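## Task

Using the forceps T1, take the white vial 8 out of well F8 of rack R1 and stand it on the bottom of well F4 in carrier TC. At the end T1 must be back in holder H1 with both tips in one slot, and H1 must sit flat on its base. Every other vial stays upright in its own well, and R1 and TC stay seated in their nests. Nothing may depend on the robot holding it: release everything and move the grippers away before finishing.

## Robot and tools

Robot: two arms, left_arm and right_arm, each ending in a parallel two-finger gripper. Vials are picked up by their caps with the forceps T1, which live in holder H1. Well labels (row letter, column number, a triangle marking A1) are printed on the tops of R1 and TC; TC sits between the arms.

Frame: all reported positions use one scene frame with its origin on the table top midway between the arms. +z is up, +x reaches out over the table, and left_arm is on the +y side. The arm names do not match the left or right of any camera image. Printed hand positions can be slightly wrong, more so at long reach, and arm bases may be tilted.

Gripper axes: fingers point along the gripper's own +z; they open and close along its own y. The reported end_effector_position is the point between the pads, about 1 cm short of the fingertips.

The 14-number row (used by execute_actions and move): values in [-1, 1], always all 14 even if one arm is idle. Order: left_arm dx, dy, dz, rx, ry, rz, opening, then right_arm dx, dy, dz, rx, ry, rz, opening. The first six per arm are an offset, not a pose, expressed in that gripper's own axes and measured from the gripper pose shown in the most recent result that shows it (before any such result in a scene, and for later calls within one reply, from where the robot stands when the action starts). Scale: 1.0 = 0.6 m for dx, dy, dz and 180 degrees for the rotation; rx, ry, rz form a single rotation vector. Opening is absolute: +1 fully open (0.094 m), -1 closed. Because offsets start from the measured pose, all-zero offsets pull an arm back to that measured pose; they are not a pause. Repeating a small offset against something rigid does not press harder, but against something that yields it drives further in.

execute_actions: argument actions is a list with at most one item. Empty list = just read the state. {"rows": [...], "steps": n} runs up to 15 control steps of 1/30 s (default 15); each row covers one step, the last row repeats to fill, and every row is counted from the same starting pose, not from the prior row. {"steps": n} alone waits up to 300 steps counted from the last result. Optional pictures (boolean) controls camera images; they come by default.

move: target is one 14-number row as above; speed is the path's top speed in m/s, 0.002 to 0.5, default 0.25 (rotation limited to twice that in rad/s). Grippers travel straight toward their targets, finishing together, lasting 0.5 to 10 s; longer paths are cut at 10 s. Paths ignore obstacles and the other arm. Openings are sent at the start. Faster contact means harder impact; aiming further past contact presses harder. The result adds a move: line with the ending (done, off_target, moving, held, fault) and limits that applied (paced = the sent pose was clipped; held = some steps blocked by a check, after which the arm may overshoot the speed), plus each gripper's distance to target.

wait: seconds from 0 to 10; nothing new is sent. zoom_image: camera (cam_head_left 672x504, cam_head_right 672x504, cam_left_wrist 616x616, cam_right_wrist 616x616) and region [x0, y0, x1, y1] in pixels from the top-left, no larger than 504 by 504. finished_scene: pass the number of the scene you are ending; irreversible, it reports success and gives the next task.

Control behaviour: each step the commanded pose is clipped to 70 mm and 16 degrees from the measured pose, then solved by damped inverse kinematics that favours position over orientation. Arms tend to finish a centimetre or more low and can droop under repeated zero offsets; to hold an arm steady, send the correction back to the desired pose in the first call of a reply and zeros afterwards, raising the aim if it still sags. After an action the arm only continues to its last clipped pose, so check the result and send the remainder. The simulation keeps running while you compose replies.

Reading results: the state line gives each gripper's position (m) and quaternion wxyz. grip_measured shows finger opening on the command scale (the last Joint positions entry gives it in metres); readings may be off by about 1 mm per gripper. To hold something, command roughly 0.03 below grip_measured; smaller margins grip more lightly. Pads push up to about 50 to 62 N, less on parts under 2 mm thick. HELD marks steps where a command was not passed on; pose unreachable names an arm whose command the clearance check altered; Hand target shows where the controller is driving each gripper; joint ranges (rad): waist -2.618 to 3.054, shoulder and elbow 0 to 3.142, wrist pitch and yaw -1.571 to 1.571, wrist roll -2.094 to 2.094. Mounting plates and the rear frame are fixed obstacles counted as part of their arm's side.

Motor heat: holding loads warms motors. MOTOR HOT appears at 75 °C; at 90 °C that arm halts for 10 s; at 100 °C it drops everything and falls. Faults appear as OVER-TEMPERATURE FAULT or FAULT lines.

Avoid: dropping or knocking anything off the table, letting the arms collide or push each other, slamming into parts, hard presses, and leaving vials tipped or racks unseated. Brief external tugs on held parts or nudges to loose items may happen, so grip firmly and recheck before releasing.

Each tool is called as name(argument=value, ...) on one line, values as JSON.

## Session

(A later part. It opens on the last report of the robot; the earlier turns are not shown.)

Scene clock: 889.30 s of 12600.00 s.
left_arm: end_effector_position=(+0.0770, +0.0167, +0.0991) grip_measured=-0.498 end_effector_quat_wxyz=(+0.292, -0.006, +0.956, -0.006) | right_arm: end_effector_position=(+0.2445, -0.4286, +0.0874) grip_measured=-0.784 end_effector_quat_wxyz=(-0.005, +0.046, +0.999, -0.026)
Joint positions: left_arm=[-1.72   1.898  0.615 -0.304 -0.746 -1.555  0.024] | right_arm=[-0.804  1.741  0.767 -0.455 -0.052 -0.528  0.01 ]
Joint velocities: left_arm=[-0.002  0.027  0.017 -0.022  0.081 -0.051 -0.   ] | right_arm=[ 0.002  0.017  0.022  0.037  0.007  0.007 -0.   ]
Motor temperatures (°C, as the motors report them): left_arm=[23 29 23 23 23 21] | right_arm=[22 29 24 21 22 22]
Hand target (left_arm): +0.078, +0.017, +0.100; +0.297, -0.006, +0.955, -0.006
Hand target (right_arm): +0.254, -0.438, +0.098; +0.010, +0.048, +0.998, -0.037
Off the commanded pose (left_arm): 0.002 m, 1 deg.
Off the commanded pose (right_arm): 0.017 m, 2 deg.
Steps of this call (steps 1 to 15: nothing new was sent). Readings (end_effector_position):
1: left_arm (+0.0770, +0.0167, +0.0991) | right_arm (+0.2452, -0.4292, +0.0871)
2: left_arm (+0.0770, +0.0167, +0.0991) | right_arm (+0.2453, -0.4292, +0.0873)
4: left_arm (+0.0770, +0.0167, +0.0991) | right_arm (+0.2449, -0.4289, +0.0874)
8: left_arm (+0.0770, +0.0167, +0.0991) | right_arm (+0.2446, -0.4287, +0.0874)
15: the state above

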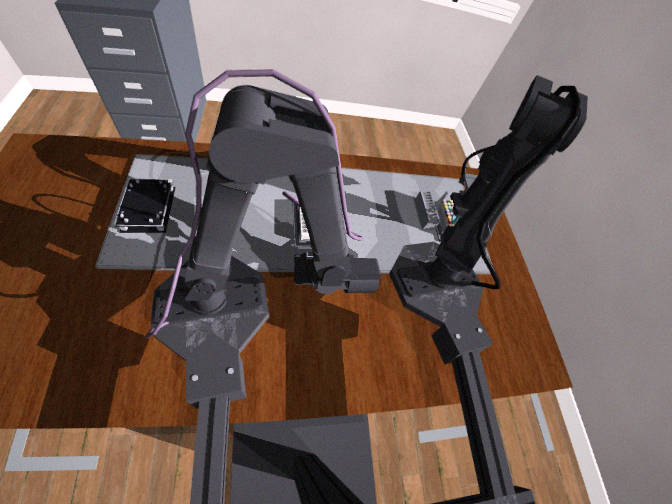

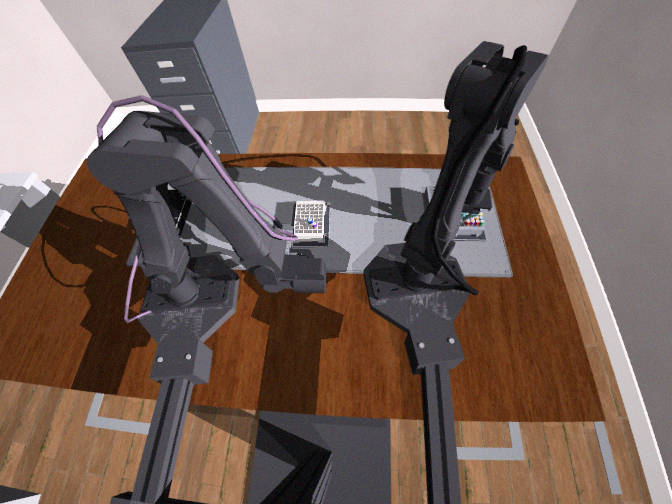

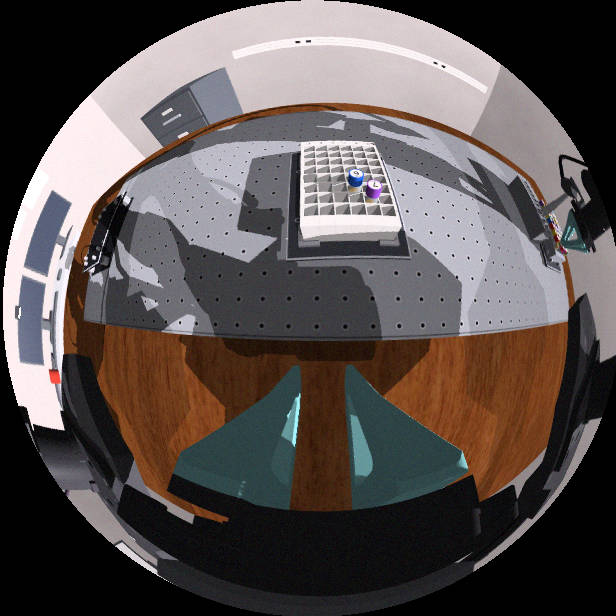

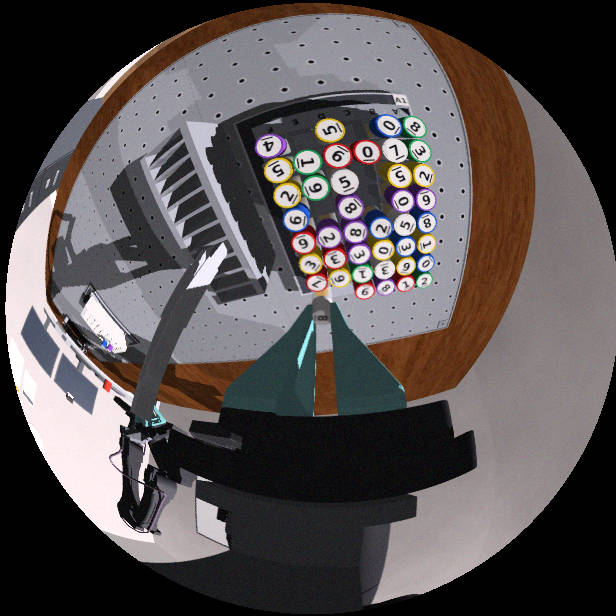

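execute_actions(actions=[{"rows": [[-0.003,0,0,0,-0.0035,0,-0.5, -0.01692,-0.01492,-0.02051,0.00602,-0.01046,0.00315,-0.80],[-0.003,0,0,0,-0.0035,0,-0.5, -0.01691,-0.01505,-0.02300,0.00602,-0.01046,0.00315,-0.80],[-0.003,0,0,0,-0.0035,0,-0.5, -0.01689,-0.01518,-0.02550,0.00602,-0.01046,0.00315,-0.80],[-0.003,0,0,0,-0.0035,0,-0.5, -0.01688,-0.01531,-0.02799,0.00602,-0.01046,0.00315,-0.80],[-0.003,0,0,0,-0.0035,0,-0.5, -0.01686,-0.01544,-0.03049,0.00602,-0.01046,0.00315,-0.80],[-0.003,0,0,0,-0.0035,0,-0.5, -0.01685,-0.01557,-0.03299,0.00602,-0.01046,0.00315,-0.80],[-0.003,0,0,0,-0.0035,0,-0.5, -0.01683,-0.01570,-0.03548,0.00602,-0.01046,0.00315,-0.80],[-0.003,0,0,0,-0.0035,0,-0.5, -0.01682,-0.01583,-0.03798,0.00602,-0.01046,0.00315,-0.80],[-0.003,0,0,0,-0.0035,0,-0.5, -0.01680,-0.01596,-0.04047,0.00602,-0.01046,0.00315,-0.80],[-0.003,0,0,0,-0.0035,0,-0.5, -0.01679,-0.01609,-0.04297,0.00602,-0.01046,0.00315,-0.80],[-0.003,0,0,0,-0.0035,0,-0.5, -0.01677,-0.01622,-0.04547,0.00602,-0.01046,0.00315,-0.80],[-0.003,0,0,0,-0.0035,0,-0.5, -0.01676,-0.01635,-0.04796,0.00602,-0.01046,0.00315,-0.80],[-0.003,0,0,0,-0.0035,0,-0.5, -0.01674,-0.01648,-0.05046,0.00602,-0.01046,0.00315,-0.80],[-0.003,0,0,0,-0.0035,0,-0.5, -0.01673,-0.01661,-0.05295,0.00602,-0.01046,0.00315,-0.80],[-0.003,0,0,0,-0.0035,0,-0.5, -0.01671,-0.01674,-0.05545,0.00602,-0.01046,0.00315,-0.80]], "steps": 15}], pictures=false)

execute_actions(actions=[{"rows": [[-0.003,0,0,0,-0.0035,0,-0.5, -0.01689,-0.01523,-0.02633,0.00602,-0.01046,0.00315,-0.80],[-0.003,0,0,0,-0.0035,0,-0.5, -0.01687,-0.01540,-0.02966,0.00602,-0.01046,0.00315,-0.80],[-0.003,0,0,0,-0.0035,0,-0.5, -0.01685,-0.01557,-0.03299,0.00602,-0.01046,0.00315,-0.80],[-0.003,0,0,0,-0.0035,0,-0.5, -0.01683,-0.01575,-0.03631,0.00602,-0.01046,0.00315,-0.80],[-0.003,0,0,0,-0.0035,0,-0.5, -0.01681,-0.01592,-0.03964,0.00602,-0.01046,0.00315,-0.80],[-0.003,0,0,0,-0.0035,0,-0.5, -0.01679,-0.01610,-0.04297,0.00602,-0.01046,0.00315,-0.80],[-0.003,0,0,0,-0.0035,0,-0.5, -0.01677,-0.01627,-0.04630,0.00602,-0.01046,0.00315,-0.80],[-0.003,0,0,0,-0.0035,0,-0.5, -0.01675,-0.01644,-0.04963,0.00602,-0.01046,0.00315,-0.80],[-0.003,0,0,0,-0.0035,0,-0.5, -0.01673,-0.01662,-0.05295,0.00602,-0.01046,0.00315,-0.80],[-0.003,0,0,0,-0.0035,0,-0.5, -0.01671,-0.01679,-0.05628,0.00602,-0.01046,0.00315,-0.80],[-0.003,0,0,0,-0.0035,0,-0.5, -0.01669,-0.01697,-0.05961,0.00602,-0.01046,0.00315,-0.80],[-0.003,0,0,0,-0.0035,0,-0.5, -0.01667,-0.01714,-0.06294,0.00602,-0.01046,0.00315,-0.80],[-0.003,0,0,0,-0.0035,0,-0.5, -0.01665,-0.01731,-0.06627,0.00602,-0.01046,0.00315,-0.80],[-0.003,0,0,0,-0.0035,0,-0.5, -0.01663,-0.01749,-0.06959,0.00602,-0.01046,0.00315,-0.80],[-0.003,0,0,0,-0.0035,0,-0.5, -0.01661,-0.01766,-0.07292,0.00602,-0.01046,0.00315,-0.80]], "steps": 15}], pictures=false)

wait(seconds=0.6)

zoom_image(camera="cam_right_wrist", region=[230, 140, 430, 340])

Scene clock: 932.07 s of 12600.00 s.
left_arm: end_effector_position=(+0.0770, +0.0167, +0.0991) grip_measured=-0.498 end_effector_quat_wxyz=(+0.292, -0.006, +0.956, -0.006) | right_arm: end_effector_position=(+0.2467, -0.4307, +0.1059) grip_measured=-0.784 end_effector_quat_wxyz=(-0.001, +0.048, +0.998, -0.029)
Joint positions: left_arm=[-1.72   1.898  0.615 -0.304 -0.746 -1.555  0.024] | right_arm=[-0.813  1.684  0.793 -0.529 -0.052 -0.53   0.01 ]
Joint velocities: left_arm=[ 0.002  0.012  0.007 -0.081 -0.066 -0.007  0.   ] | right_arm=[-0.046 -0.115  0.056 -0.212  0.022 -0.037 -0.   ]
Motor temperatures (°C, as the motors report them): left_arm=[22 29 23 23 23 21] | right_arm=[22 29 25 21 22 22]
Hand target (left_arm): +0.078, +0.017, +0.100; +0.297, -0.006, +0.955, -0.006
Hand target (right_arm): +0.254, -0.438, +0.120; +0.011, +0.050, +0.998, -0.037
Off the commanded pose (left_arm): 0.002 m, 1 deg.
Off the commanded pose (right_arm): 0.018 m, 2 deg.
Steps of this call (steps 1 to 90: nothing new was sent; then 39.27 s passed at rest; steps 91 to 105: all 15 steps of this action). Readings (end_effector_position):
91: left_arm (+0.0770, +0.0167, +0.0991) | right_arm (+0.2443, -0.4285, +0.0874)
92: left_arm (+0.0770, +0.0167, +0.0991) | right_arm (+0.2441, -0.4283, +0.0873)
94: left_arm (+0.0770, +0.0167, +0.0991) | right_arm (+0.2441, -0.4283, +0.0885)
98: left_arm (+0.0770, +0.0167, +0.0991) | right_arm (+0.2446, -0.4289, +0.0947)
105: the state above

Scene clock: 932.57 s of 12600.00 s.
left_arm: end_effector_position=(+0.0770, +0.0167, +0.0991) grip_measured=-0.498 end_effector_quat_wxyz=(+0.292, -0.006, +0.956, -0.006) | right_arm: end_effector_position=(+0.2520, -0.4355, +0.1338) grip_measured=-0.784 end_effector_quat_wxyz=(+0.007, +0.051, +0.998, -0.036)
Joint positions: left_arm=[-1.72   1.898  0.615 -0.304 -0.746 -1.555  0.024] | right_arm=[-0.825  1.613  0.846 -0.633 -0.052 -0.535  0.01 ]
Joint velocities: left_arm=[ 0.002  0.007  0.002  0.007 -0.022 -0.007 -0.001] | right_arm=[-0.012 -0.149  0.125 -0.256 -0.022 -0.066 -0.001]
Motor temperatures (°C, as the motors report them): left_arm=[22 29 23 23 23 21] | right_arm=[22 29 25 21 22 22]
Hand target (left_arm): +0.078, +0.017, +0.100; +0.297, -0.006, +0.955, -0.006
Hand target (right_arm): +0.256, -0.440, +0.149; +0.015, +0.053, +0.998, -0.040
Off the commanded pose (left_arm): 0.002 m, 1 deg.
Off the commanded pose (right_arm): 0.017 m, 1 deg.
Steps of this call (steps 1 to 15: all 15 steps of this action). Readings (end_effector_position):
1: left_arm (+0.0770, +0.0167, +0.0991) | right_arm (+0.2470, -0.4312, +0.1074)
2: left_arm (+0.0770, +0.0167, +0.0991) | right_arm (+0.2471, -0.4314, +0.1088)
4: left_arm (+0.0770, +0.0167, +0.0991) | right_arm (+0.2474, -0.4320, +0.1118)
8: left_arm (+0.0770, +0.0167, +0.0991) | right_arm (+0.2483, -0.4330, +0.1191)
15: the state above

Scene clock: 933.17 s of 12600.00 s.
left_arm: end_effector_position=(+0.0770, +0.0167, +0.0991) grip_measured=-0.498 end_effector_quat_wxyz=(+0.292, -0.006, +0.956, -0.006) | right_arm: end_effector_position=(+0.2494, -0.4336, +0.1383) grip_measured=-0.784 end_effector_quat_wxyz=(+0.001, +0.051, +0.998, -0.032)
Joint positions: left_arm=[-1.72   1.898  0.615 -0.304 -0.746 -1.555  0.024] | right_arm=[-0.827  1.601  0.855 -0.667 -0.052 -0.538  0.01 ]
Joint velocities: left_arm=[-0.007 -0.017 -0.002 -0.037  0.037 -0.037 -0.001] | right_arm=[-0.007  0.002  0.007  0.022 -0.022 -0.007 -0.001]
Motor temperatures (°C, as the motors report them): left_arm=[22 29 23 23 23 21] | right_arm=[22 29 25 21 22 22]
Hand target (left_arm): +0.078, +0.017, +0.100; +0.297, -0.006, +0.955, -0.006
Hand target (right_arm): +0.256, -0.440, +0.149; +0.015, +0.053, +0.998, -0.040
Off the commanded pose (left_arm): 0.002 m, 1 deg.
Off the commanded pose (right_arm): 0.015 m, 2 deg.
Steps of this call (steps 1 to 18: nothing new was sent). Readings (end_effector_position):
1: left_arm (+0.0770, +0.0167, +0.0991) | right_arm (+0.2523, -0.4358, +0.1357)
2: left_arm (+0.0770, +0.0167, +0.0991) | right_arm (+0.2525, -0.4360, +0.1371)
4: left_arm (+0.0770, +0.0167, +0.0991) | right_arm (+0.2526, -0.4360, +0.1385)
8: left_arm (+0.0770, +0.0167, +0.0991) | right_arm (+0.2506, -0.4345, +0.1384)
18: the state above

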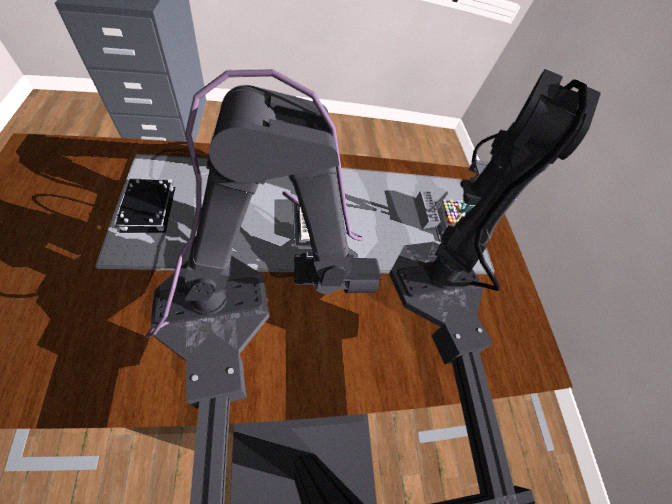

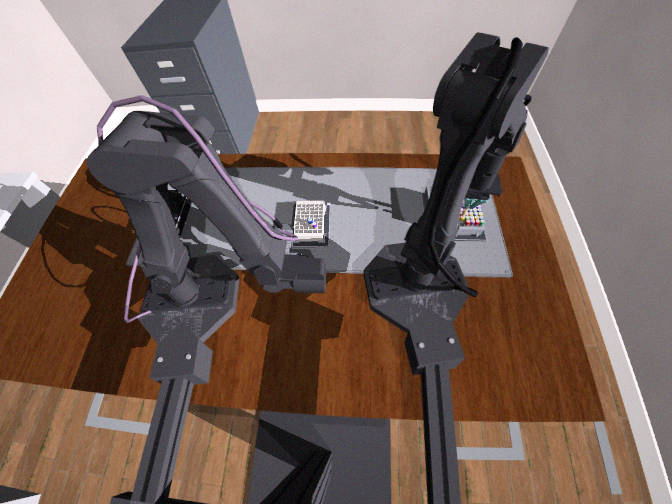

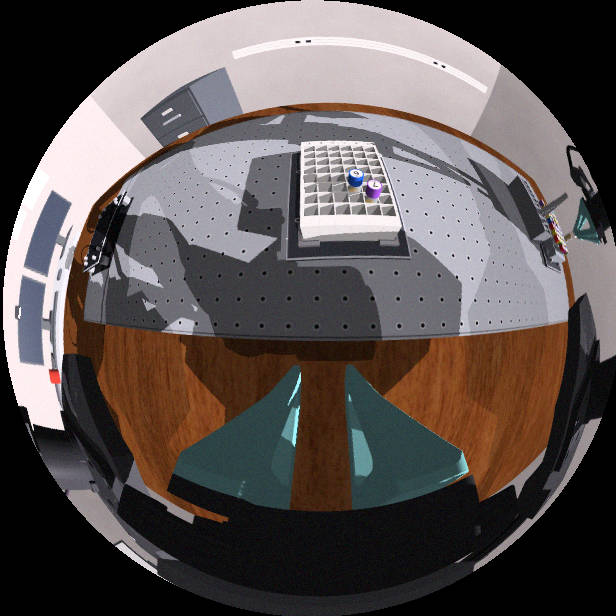

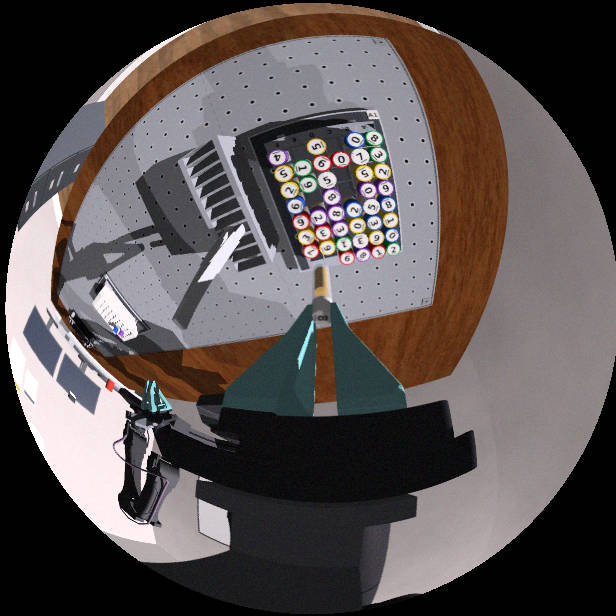

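Region (230, 140, 430, 340) of cam_right_wrist's 616x616 image, scaled by 2.520, with more detail than that image has.

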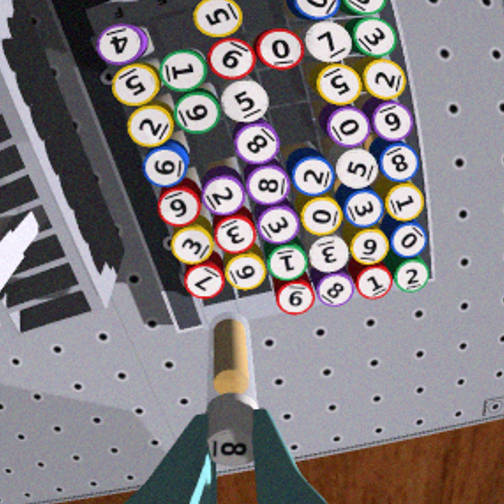

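move(target=[-0.003,0,0,0,-0.0035,0,-0.5, -0.001,-0.0122,-0.1913,0,0,0,-0.80], speed=0.1)

Scene clock: 966.67 s of 12600.00 s.
left_arm: end_effector_position=(+0.0762, +0.0166, +0.0986) grip_measured=-0.498 end_effector_quat_wxyz=(+0.289, -0.006, +0.957, -0.006) | right_arm: end_effector_position=(+0.2463, -0.4319, +0.2412) grip_measured=-0.784 end_effector_quat_wxyz=(-0.013, +0.049, +0.998, -0.026)
Joint positions: left_arm=[-1.72   1.898  0.615 -0.304 -0.74  -1.555  0.024] | right_arm=[-0.868  1.456  1.143 -1.134 -0.052 -0.585  0.01 ]
Joint velocities: left_arm=[-0.012  0.007 -0.022 -0.11  -0.037  0.007  0.   ] | right_arm=[-0.007  0.012  0.002  0.051 -0.007  0.081  0.   ]
Motor temperatures (°C, as the motors report them): left_arm=[22 29 23 23 23 21] | right_arm=[22 29 25 21 22 22]
Hand target (left_arm): +0.078, +0.017, +0.100; +0.297, -0.006, +0.955, -0.006
Hand target (right_arm): +0.249, -0.435, +0.253; +0.001, +0.051, +0.998, -0.033
Off the commanded pose (left_arm): 0.003 m, 1 deg.
Off the commanded pose (right_arm): 0.013 m, 2 deg.
After step 90, 28.77 s passed at rest.
move: off_target (right_arm)

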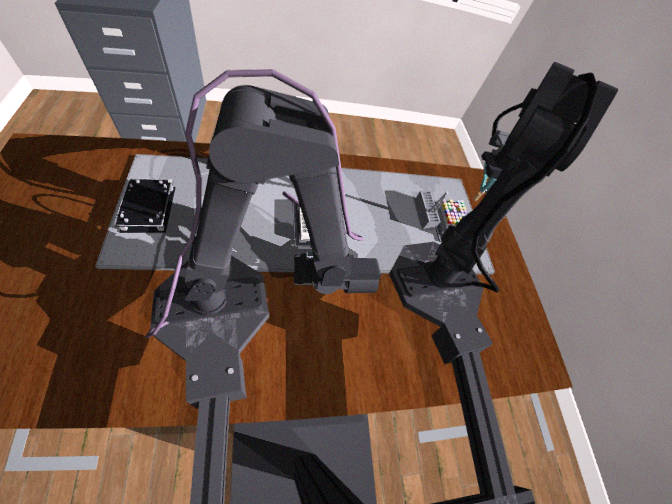

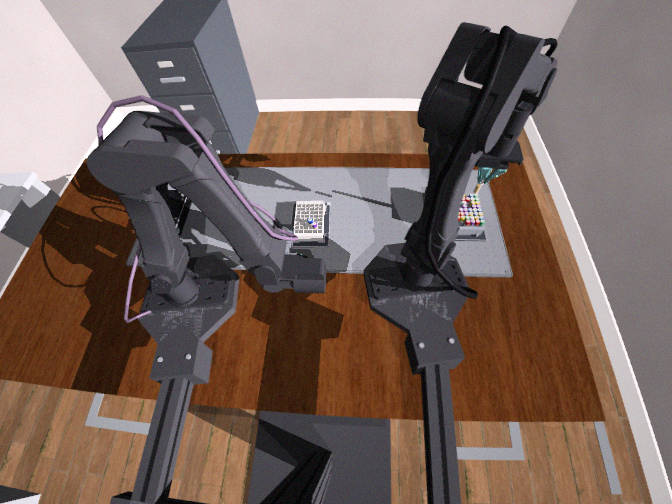

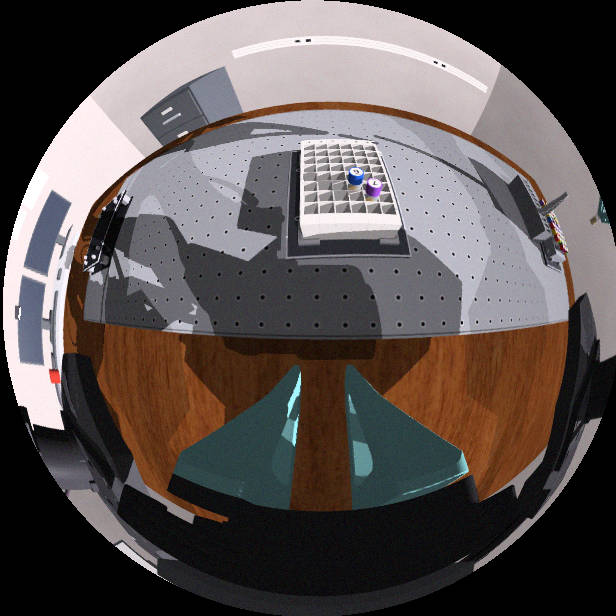

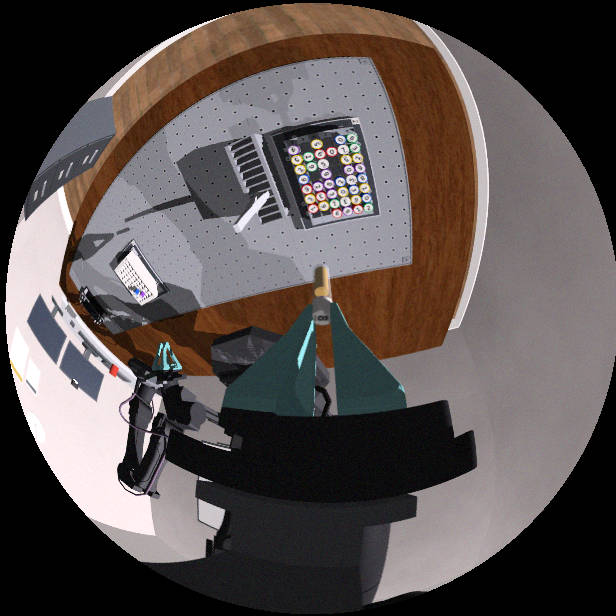

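move(target=[-0.004,0,-0.001,0,-0.005,0,-0.5, 0.0308,0.7503,-0.0209,0.01155,-0.02625,-0.4925,-0.80], speed=0.25)

Scene clock: 986.90 s of 12600.00 s.
left_arm: end_effector_position=(+0.0753, +0.0166, +0.0980) grip_measured=-0.498 end_effector_quat_wxyz=(+0.287, -0.005, +0.958, -0.006) | right_arm: end_effector_position=(+0.2794, +0.0173, +0.2370) grip_measured=-0.784 end_effector_quat_wxyz=(+0.022, -0.657, +0.754, -0.020)
Joint positions: left_arm=[-1.72   1.898  0.615 -0.304 -0.734 -1.555  0.024] | right_arm=[ 0.75   1.84   1.572 -1.162  0.168 -0.518  0.01 ]
Joint velocities: left_arm=[ 0.007 -0.017  0.007 -0.007 -0.007 -0.051 -0.001] | right_arm=[-0.017 -0.012 -0.002 -0.022  0.022  0.007 -0.001]
Motor temperatures (°C, as the motors report them): left_arm=[22 29 23 23 23 21] | right_arm=[22 28 26 21 22 22]
Hand target (left_arm): +0.078, +0.017, +0.100; +0.297, -0.006, +0.955, -0.006
Hand target (right_arm): +0.280, +0.022, +0.239; +0.022, -0.662, +0.749, -0.022
Off the commanded pose (left_arm): 0.004 m, 1 deg.
Off the commanded pose (right_arm): 0.010 m, 2 deg.
After step 90, 13.57 s passed at rest.
move: done

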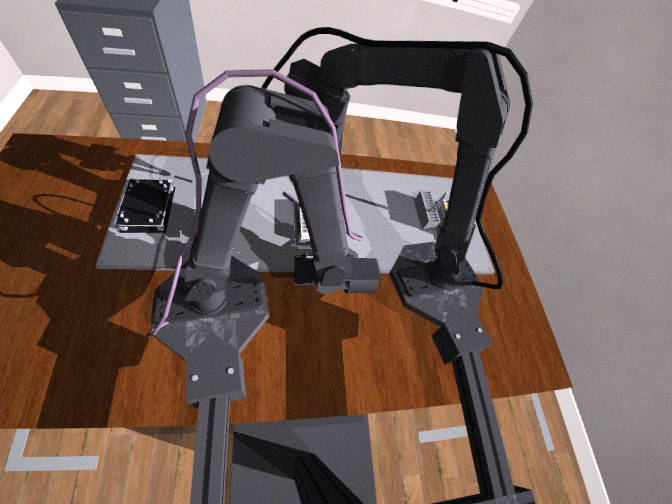

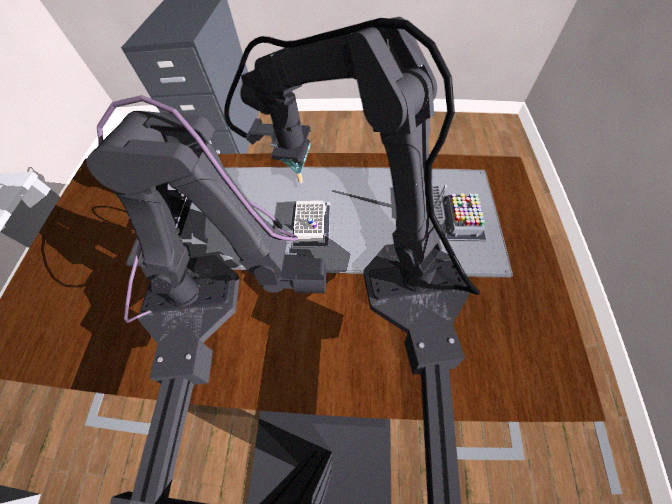

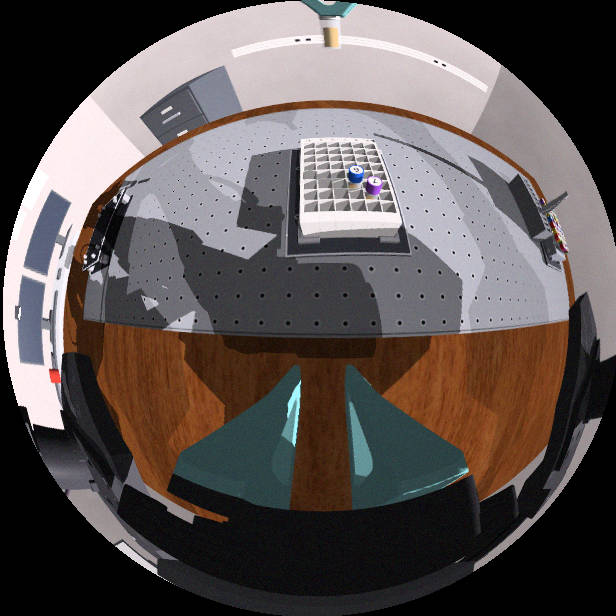

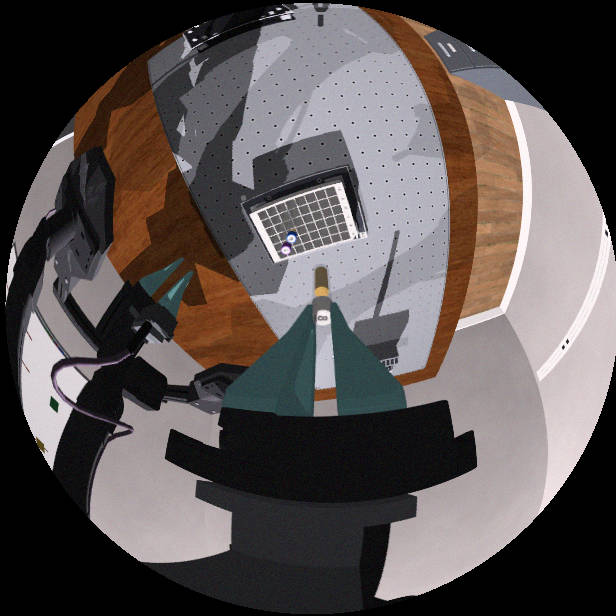

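zoom_image(camera="cam_right_wrist", region=[230, 140, 400, 310])

Region (230, 140, 400, 310) of cam_right_wrist's 616x616 image, scaled by 2.965, with more detail than that image has.

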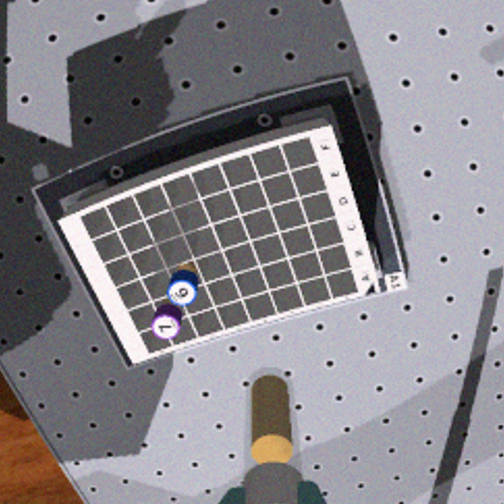

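move(target=[-0.005,0,-0.002,0,-0.007,0,-0.5, -0.0362,0.0435,0.1646,-0.0027,0.0053,0,-0.80], speed=0.1)

zoom_image(camera="cam_right_wrist", region=[220, 140, 420, 340])

zoom_image(camera="cam_left_wrist", region=[250, 60, 420, 230])

Scene clock: 1047.33 s of 12600.00 s.
left_arm: end_effector_position=(+0.0751, +0.0166, +0.0979) grip_measured=-0.498 end_effector_quat_wxyz=(+0.286, -0.005, +0.958, -0.006) | right_arm: end_effector_position=(+0.2673, +0.0428, +0.1457) grip_measured=-0.784 end_effector_quat_wxyz=(+0.020, -0.654, +0.756, -0.019)
Joint positions: left_arm=[-1.72   1.898  0.615 -0.304 -0.733 -1.555  0.024] | right_arm=[ 0.786  1.997  1.416 -0.86   0.169 -0.473  0.01 ]
Joint velocities: left_arm=[-0.002  0.002 -0.002 -0.051 -0.007  0.022 -0.001] | right_arm=[-0.007  0.012 -0.002 -0.022 -0.051  0.022 -0.001]
Motor temperatures (°C, as the motors report them): left_arm=[23 29 23 23 23 21] | right_arm=[22 29 26 21 22 22]
Hand target (left_arm): +0.077, +0.017, +0.101; +0.297, -0.006, +0.955, -0.006
Hand target (right_arm): +0.261, +0.042, +0.137; +0.013, -0.657, +0.754, -0.022
Off the commanded pose (left_arm): 0.003 m, 1 deg.
Off the commanded pose (right_arm): 0.010 m, 1 deg.
After step 90, 55.87 s passed at rest.
move: done

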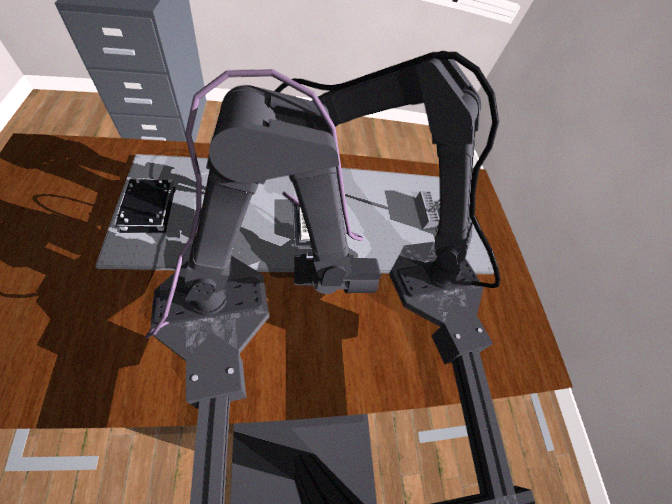

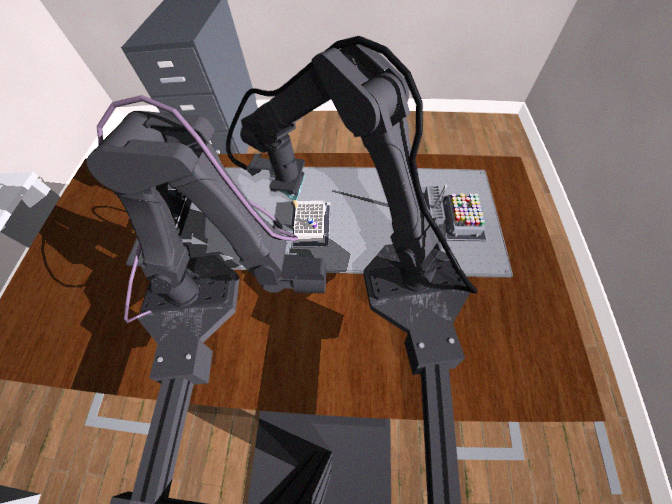

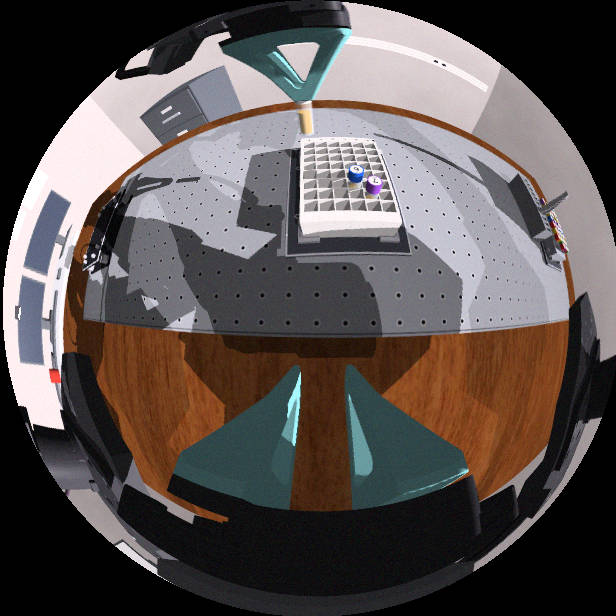

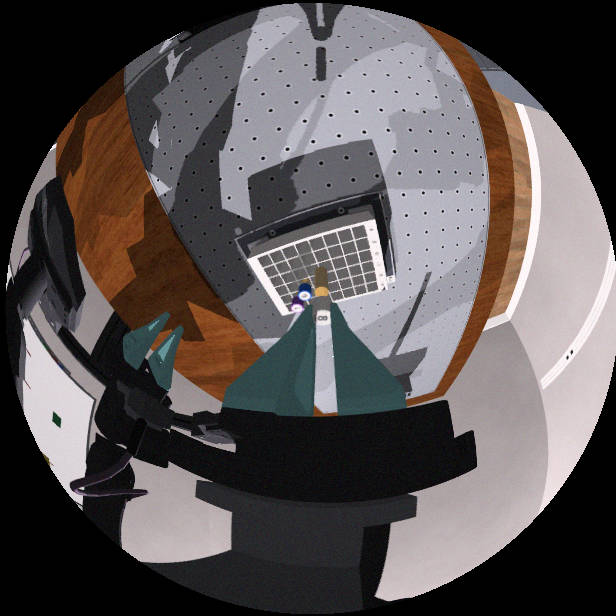

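Region (220, 140, 420, 340) of cam_right_wrist's 616x616 image, scaled by 2.520, with more detail than that image has.

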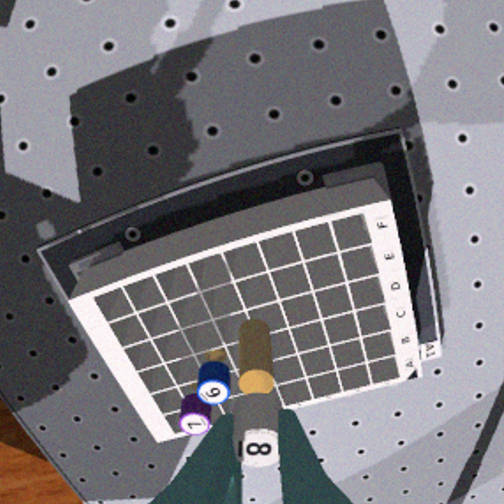

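Region (250, 60, 420, 230) of cam_left_wrist's 616x616 image, scaled by 2.965, with more detail than that image has.

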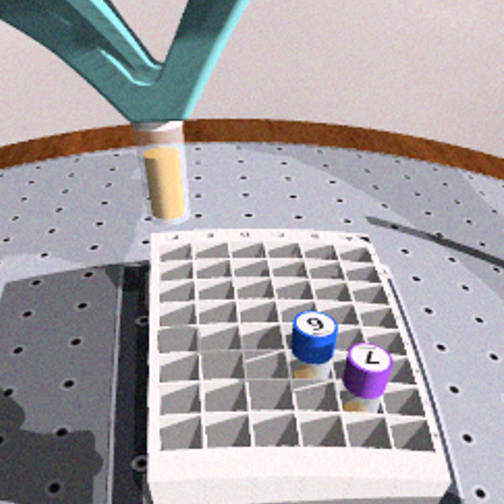

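zoom_image(camera="cam_left_wrist", region=[270, 85, 350, 165])

zoom_image(camera="cam_right_wrist", region=[280, 250, 360, 330])

Region (270, 85, 350, 165) of cam_left_wrist's 616x616 image, scaled by 6.300, with more detail than that image has.

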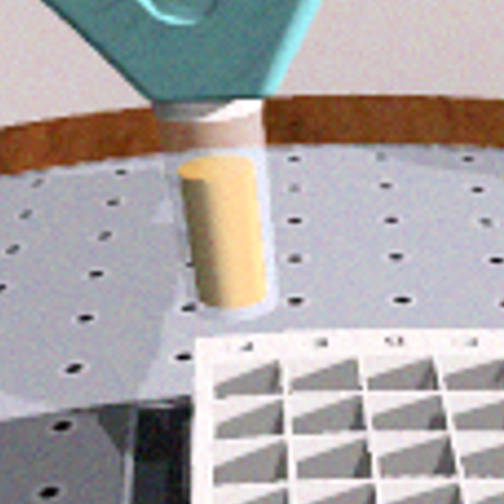

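Region (280, 250, 360, 330) of cam_right_wrist's 616x616 image, scaled by 6.300, with more detail than that image has.

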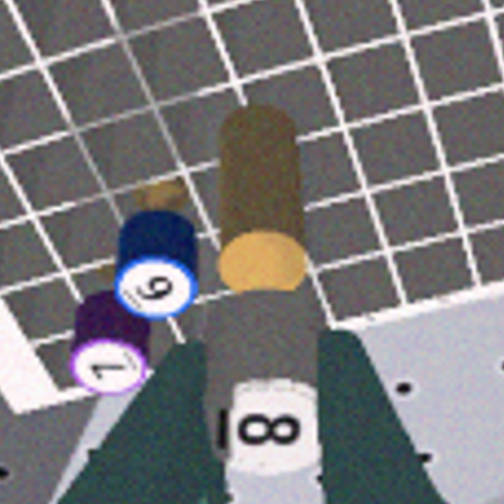

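zoom_image(camera="cam_left_wrist", region=[285, 150, 415, 280])

Region (285, 150, 415, 280) of cam_left_wrist's 616x616 image, scaled by 3.877, with more detail than that image has.

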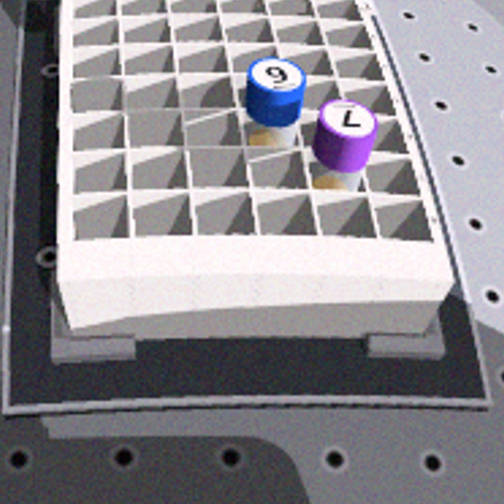

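execute_actions(actions=[{"rows": [[-0.004,0,-0.001,0,-0.005,0,-0.5, 0.00413,0.00541,0.01744,-0.00226,0.00451,-0.00086,-0.80],[-0.004,0,-0.001,0,-0.005,0,-0.5, 0.00421,0.00602,0.02062,-0.00241,0.00481,-0.00091,-0.80],[-0.004,0,-0.001,0,-0.005,0,-0.5, 0.00429,0.00664,0.02381,-0.00256,0.00511,-0.00097,-0.80],[-0.004,0,-0.001,0,-0.005,0,-0.5, 0.00437,0.00725,0.02699,-0.00271,0.00541,-0.00103,-0.80],[-0.004,0,-0.001,0,-0.005,0,-0.5, 0.00445,0.00786,0.03018,-0.00287,0.00572,-0.00109,-0.80],[-0.004,0,-0.001,0,-0.005,0,-0.5, 0.00453,0.00847,0.03337,-0.00302,0.00602,-0.00114,-0.80],[-0.004,0,-0.001,0,-0.005,0,-0.5, 0.00461,0.00908,0.03655,-0.00317,0.00632,-0.00120,-0.80],[-0.004,0,-0.001,0,-0.005,0,-0.5, 0.00470,0.00970,0.03974,-0.00332,0.00662,-0.00126,-0.80],[-0.004,0,-0.001,0,-0.005,0,-0.5, 0.00478,0.01031,0.04292,-0.00347,0.00692,-0.00131,-0.80],[-0.004,0,-0.001,0,-0.005,0,-0.5, 0.00486,0.01092,0.04611,-0.00362,0.00722,-0.00137,-0.80],[-0.004,0,-0.001,0,-0.005,0,-0.5, 0.00494,0.01153,0.04930,-0.00377,0.00752,-0.00143,-0.80],[-0.004,0,-0.001,0,-0.005,0,-0.5, 0.00502,0.01214,0.05248,-0.00392,0.00782,-0.00148,-0.80],[-0.004,0,-0.001,0,-0.005,0,-0.5, 0.00510,0.01276,0.05567,-0.00407,0.00812,-0.00154,-0.80],[-0.004,0,-0.001,0,-0.005,0,-0.5, 0.00518,0.01337,0.05885,-0.00422,0.00842,-0.00160,-0.80]], "steps": 15}], pictures=false)

wait(seconds=0.8)

zoom_image(camera="cam_left_wrist", region=[270, 105, 350, 185])

zoom_image(camera="cam_right_wrist", region=[270, 220, 370, 320])

Scene clock: 1167.83 s of 12600.00 s.
left_arm: end_effector_position=(+0.0751, +0.0166, +0.0979) grip_measured=-0.498 end_effector_quat_wxyz=(+0.286, -0.005, +0.958, -0.006) | right_arm: end_effector_position=(+0.2644, +0.0433, +0.1244) grip_measured=-0.784 end_effector_quat_wxyz=(+0.013, -0.654, +0.756, -0.020)
Joint positions: left_arm=[-1.72   1.898  0.615 -0.304 -0.733 -1.555  0.024] | right_arm=[ 0.786  2.041  1.391 -0.805  0.169 -0.473  0.01 ]
Joint velocities: left_arm=[ 0.012 -0.007 -0.007 -0.066 -0.051  0.022 -0.001] | right_arm=[-0.017  0.144 -0.061  0.11   0.022 -0.051 -0.   ]
Motor temperatures (°C, as the motors report them): left_arm=[23 29 23 23 23 21] | right_arm=[22 30 25 21 22 22]
Hand target (left_arm): +0.077, +0.017, +0.100; +0.293, -0.006, +0.956, -0.006
Hand target (right_arm): +0.260, +0.040, +0.111; +0.005, -0.656, +0.755, -0.022
Off the commanded pose (left_arm): 0.002 m, 1 deg.
Off the commanded pose (right_arm): 0.015 m, 1 deg.
Steps of this call (steps 1 to 90: nothing new was sent; then 117.00 s passed at rest; steps 91 to 105: all 15 steps of this action). Readings (end_effector_position):
91: left_arm (+0.0751, +0.0166, +0.0979) | right_arm (+0.2675, +0.0431, +0.1457)
92: left_arm (+0.0751, +0.0166, +0.0979) | right_arm (+0.2677, +0.0434, +0.1457)
94: left_arm (+0.0751, +0.0166, +0.0979) | right_arm (+0.2682, +0.0442, +0.1457)
98: left_arm (+0.0751, +0.0166, +0.0979) | right_arm (+0.2694, +0.0467, +0.1422)
105: the state above

Scene clock: 1168.63 s of 12600.00 s.
left_arm: end_effector_position=(+0.0751, +0.0166, +0.0979) grip_measured=-0.498 end_effector_quat_wxyz=(+0.286, -0.005, +0.958, -0.006) | right_arm: end_effector_position=(+0.2642, +0.0441, +0.1193) grip_measured=-0.784 end_effector_quat_wxyz=(+0.013, -0.654, +0.756, -0.020)
Joint positions: left_arm=[-1.72   1.898  0.615 -0.304 -0.733 -1.555  0.024] | right_arm=[ 0.786  2.052  1.387 -0.788  0.169 -0.473  0.01 ]
Joint velocities: left_arm=[ 0.017 -0.007 -0.017 -0.095  0.007 -0.022  0.   ] | right_arm=[-0.007 -0.007 -0.012 -0.066  0.007 -0.007  0.   ]
Motor temperatures (°C, as the motors report them): left_arm=[23 29 23 23 23 21] | right_arm=[22 30 25 21 22 22]
Hand target (left_arm): +0.077, +0.017, +0.100; +0.293, -0.006, +0.956, -0.006
Hand target (right_arm): +0.260, +0.040, +0.111; +0.005, -0.656, +0.755, -0.022
Off the commanded pose (left_arm): 0.002 m, 1 deg.
Off the commanded pose (right_arm): 0.010 m, 1 deg.
Steps of this call (steps 1 to 24: nothing new was sent). Readings (end_effector_position):
1: left_arm (+0.0751, +0.0166, +0.0979) | right_arm (+0.2637, +0.0428, +0.1222)
2: left_arm (+0.0751, +0.0166, +0.0979) | right_arm (+0.2632, +0.0424, +0.1206)
4: left_arm (+0.0751, +0.0166, +0.0979) | right_arm (+0.2629, +0.0423, +0.1193)
8: left_arm (+0.0751, +0.0166, +0.0979) | right_arm (+0.2637, +0.0434, +0.1193)
24: the state above

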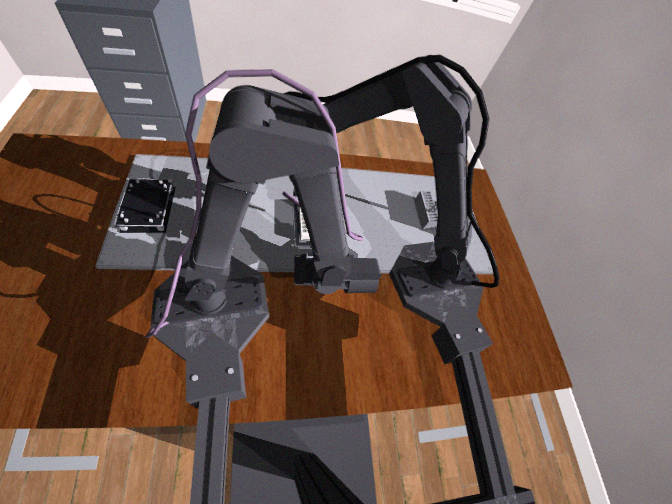

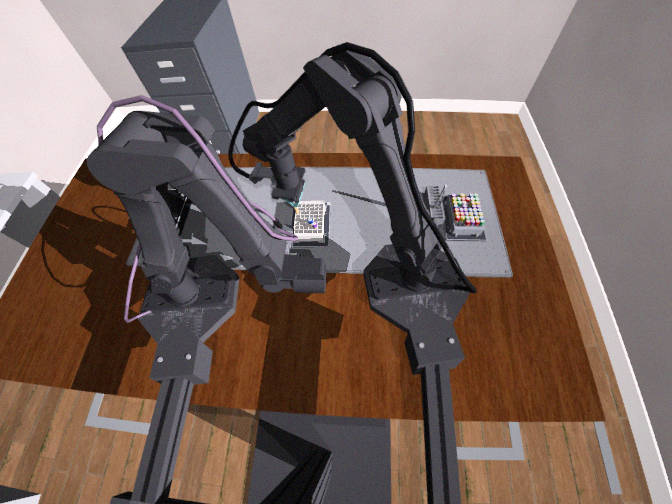

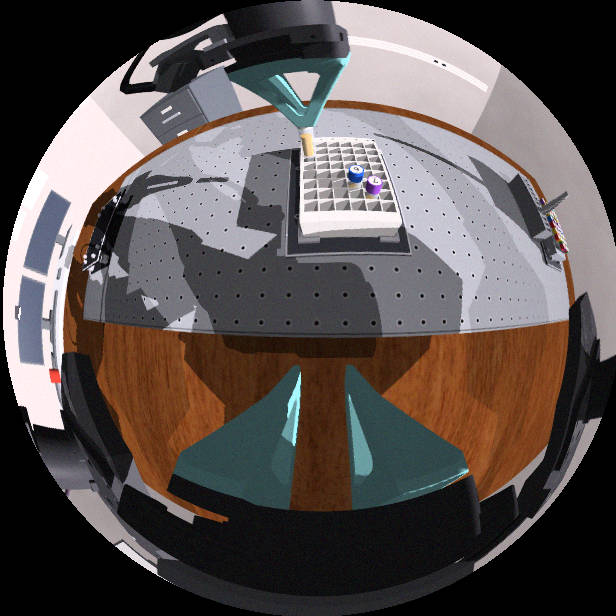

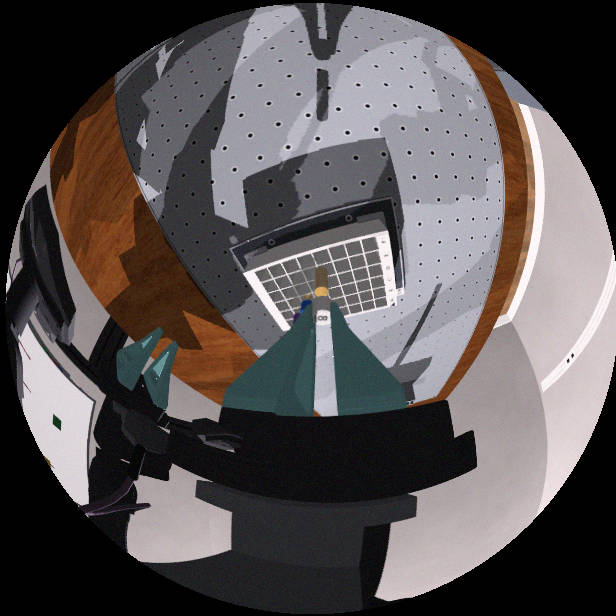

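Region (270, 105, 350, 185) of cam_left_wrist's 616x616 image, scaled by 6.300, with more detail than that image has.

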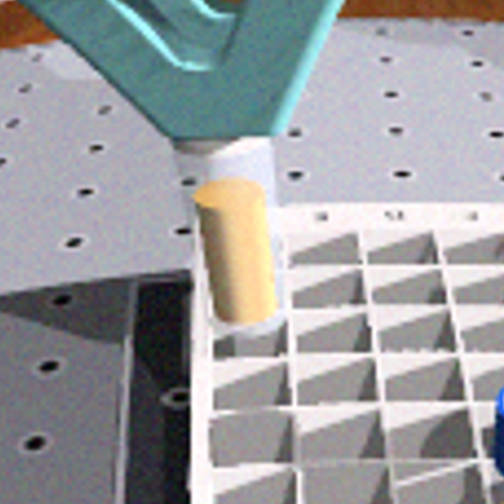

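Region (270, 220, 370, 320) of cam_right_wrist's 616x616 image, scaled by 5.040, with more detail than that image has.

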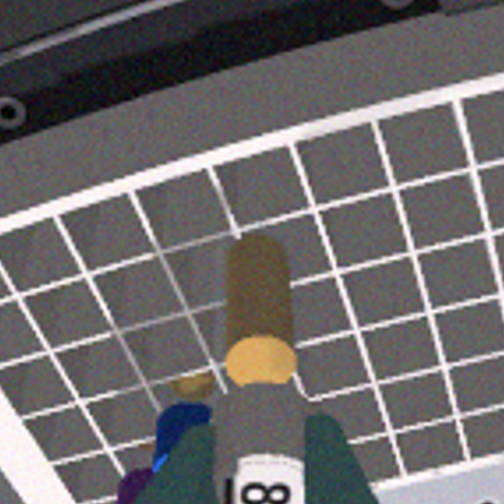

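zoom_image(camera="cam_right_wrist", region=[225, 180, 415, 320])

Region (225, 180, 415, 320) of cam_right_wrist's 616x616 image, scaled by 2.653, with more detail than that image has; it fills the top 371 rows of this view, and the rest is white.

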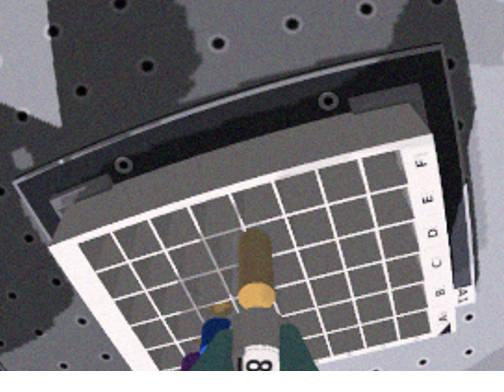

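zoom_image(camera="cam_right_wrist", region=[230, 235, 290, 295])

zoom_image(camera="cam_right_wrist", region=[350, 195, 410, 255])

Region (230, 235, 290, 295) of cam_right_wrist's 616x616 image, scaled by 8.400, with more detail than that image has.

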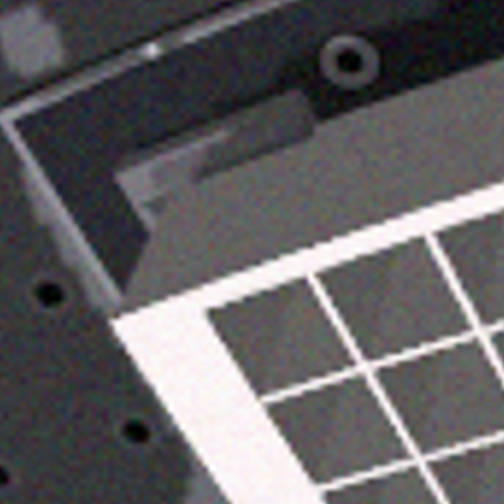

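Region (350, 195, 410, 255) of cam_right_wrist's 616x616 image, scaled by 8.400, with more detail than that image has.

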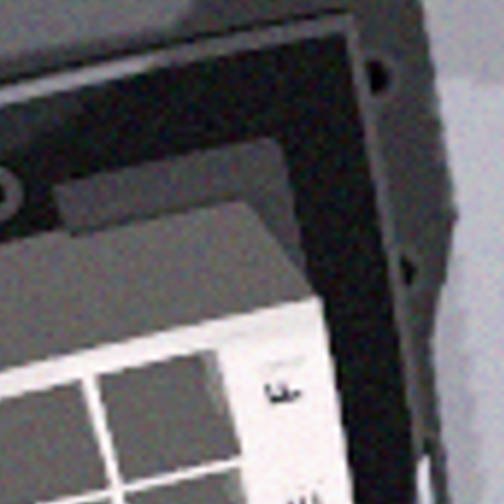

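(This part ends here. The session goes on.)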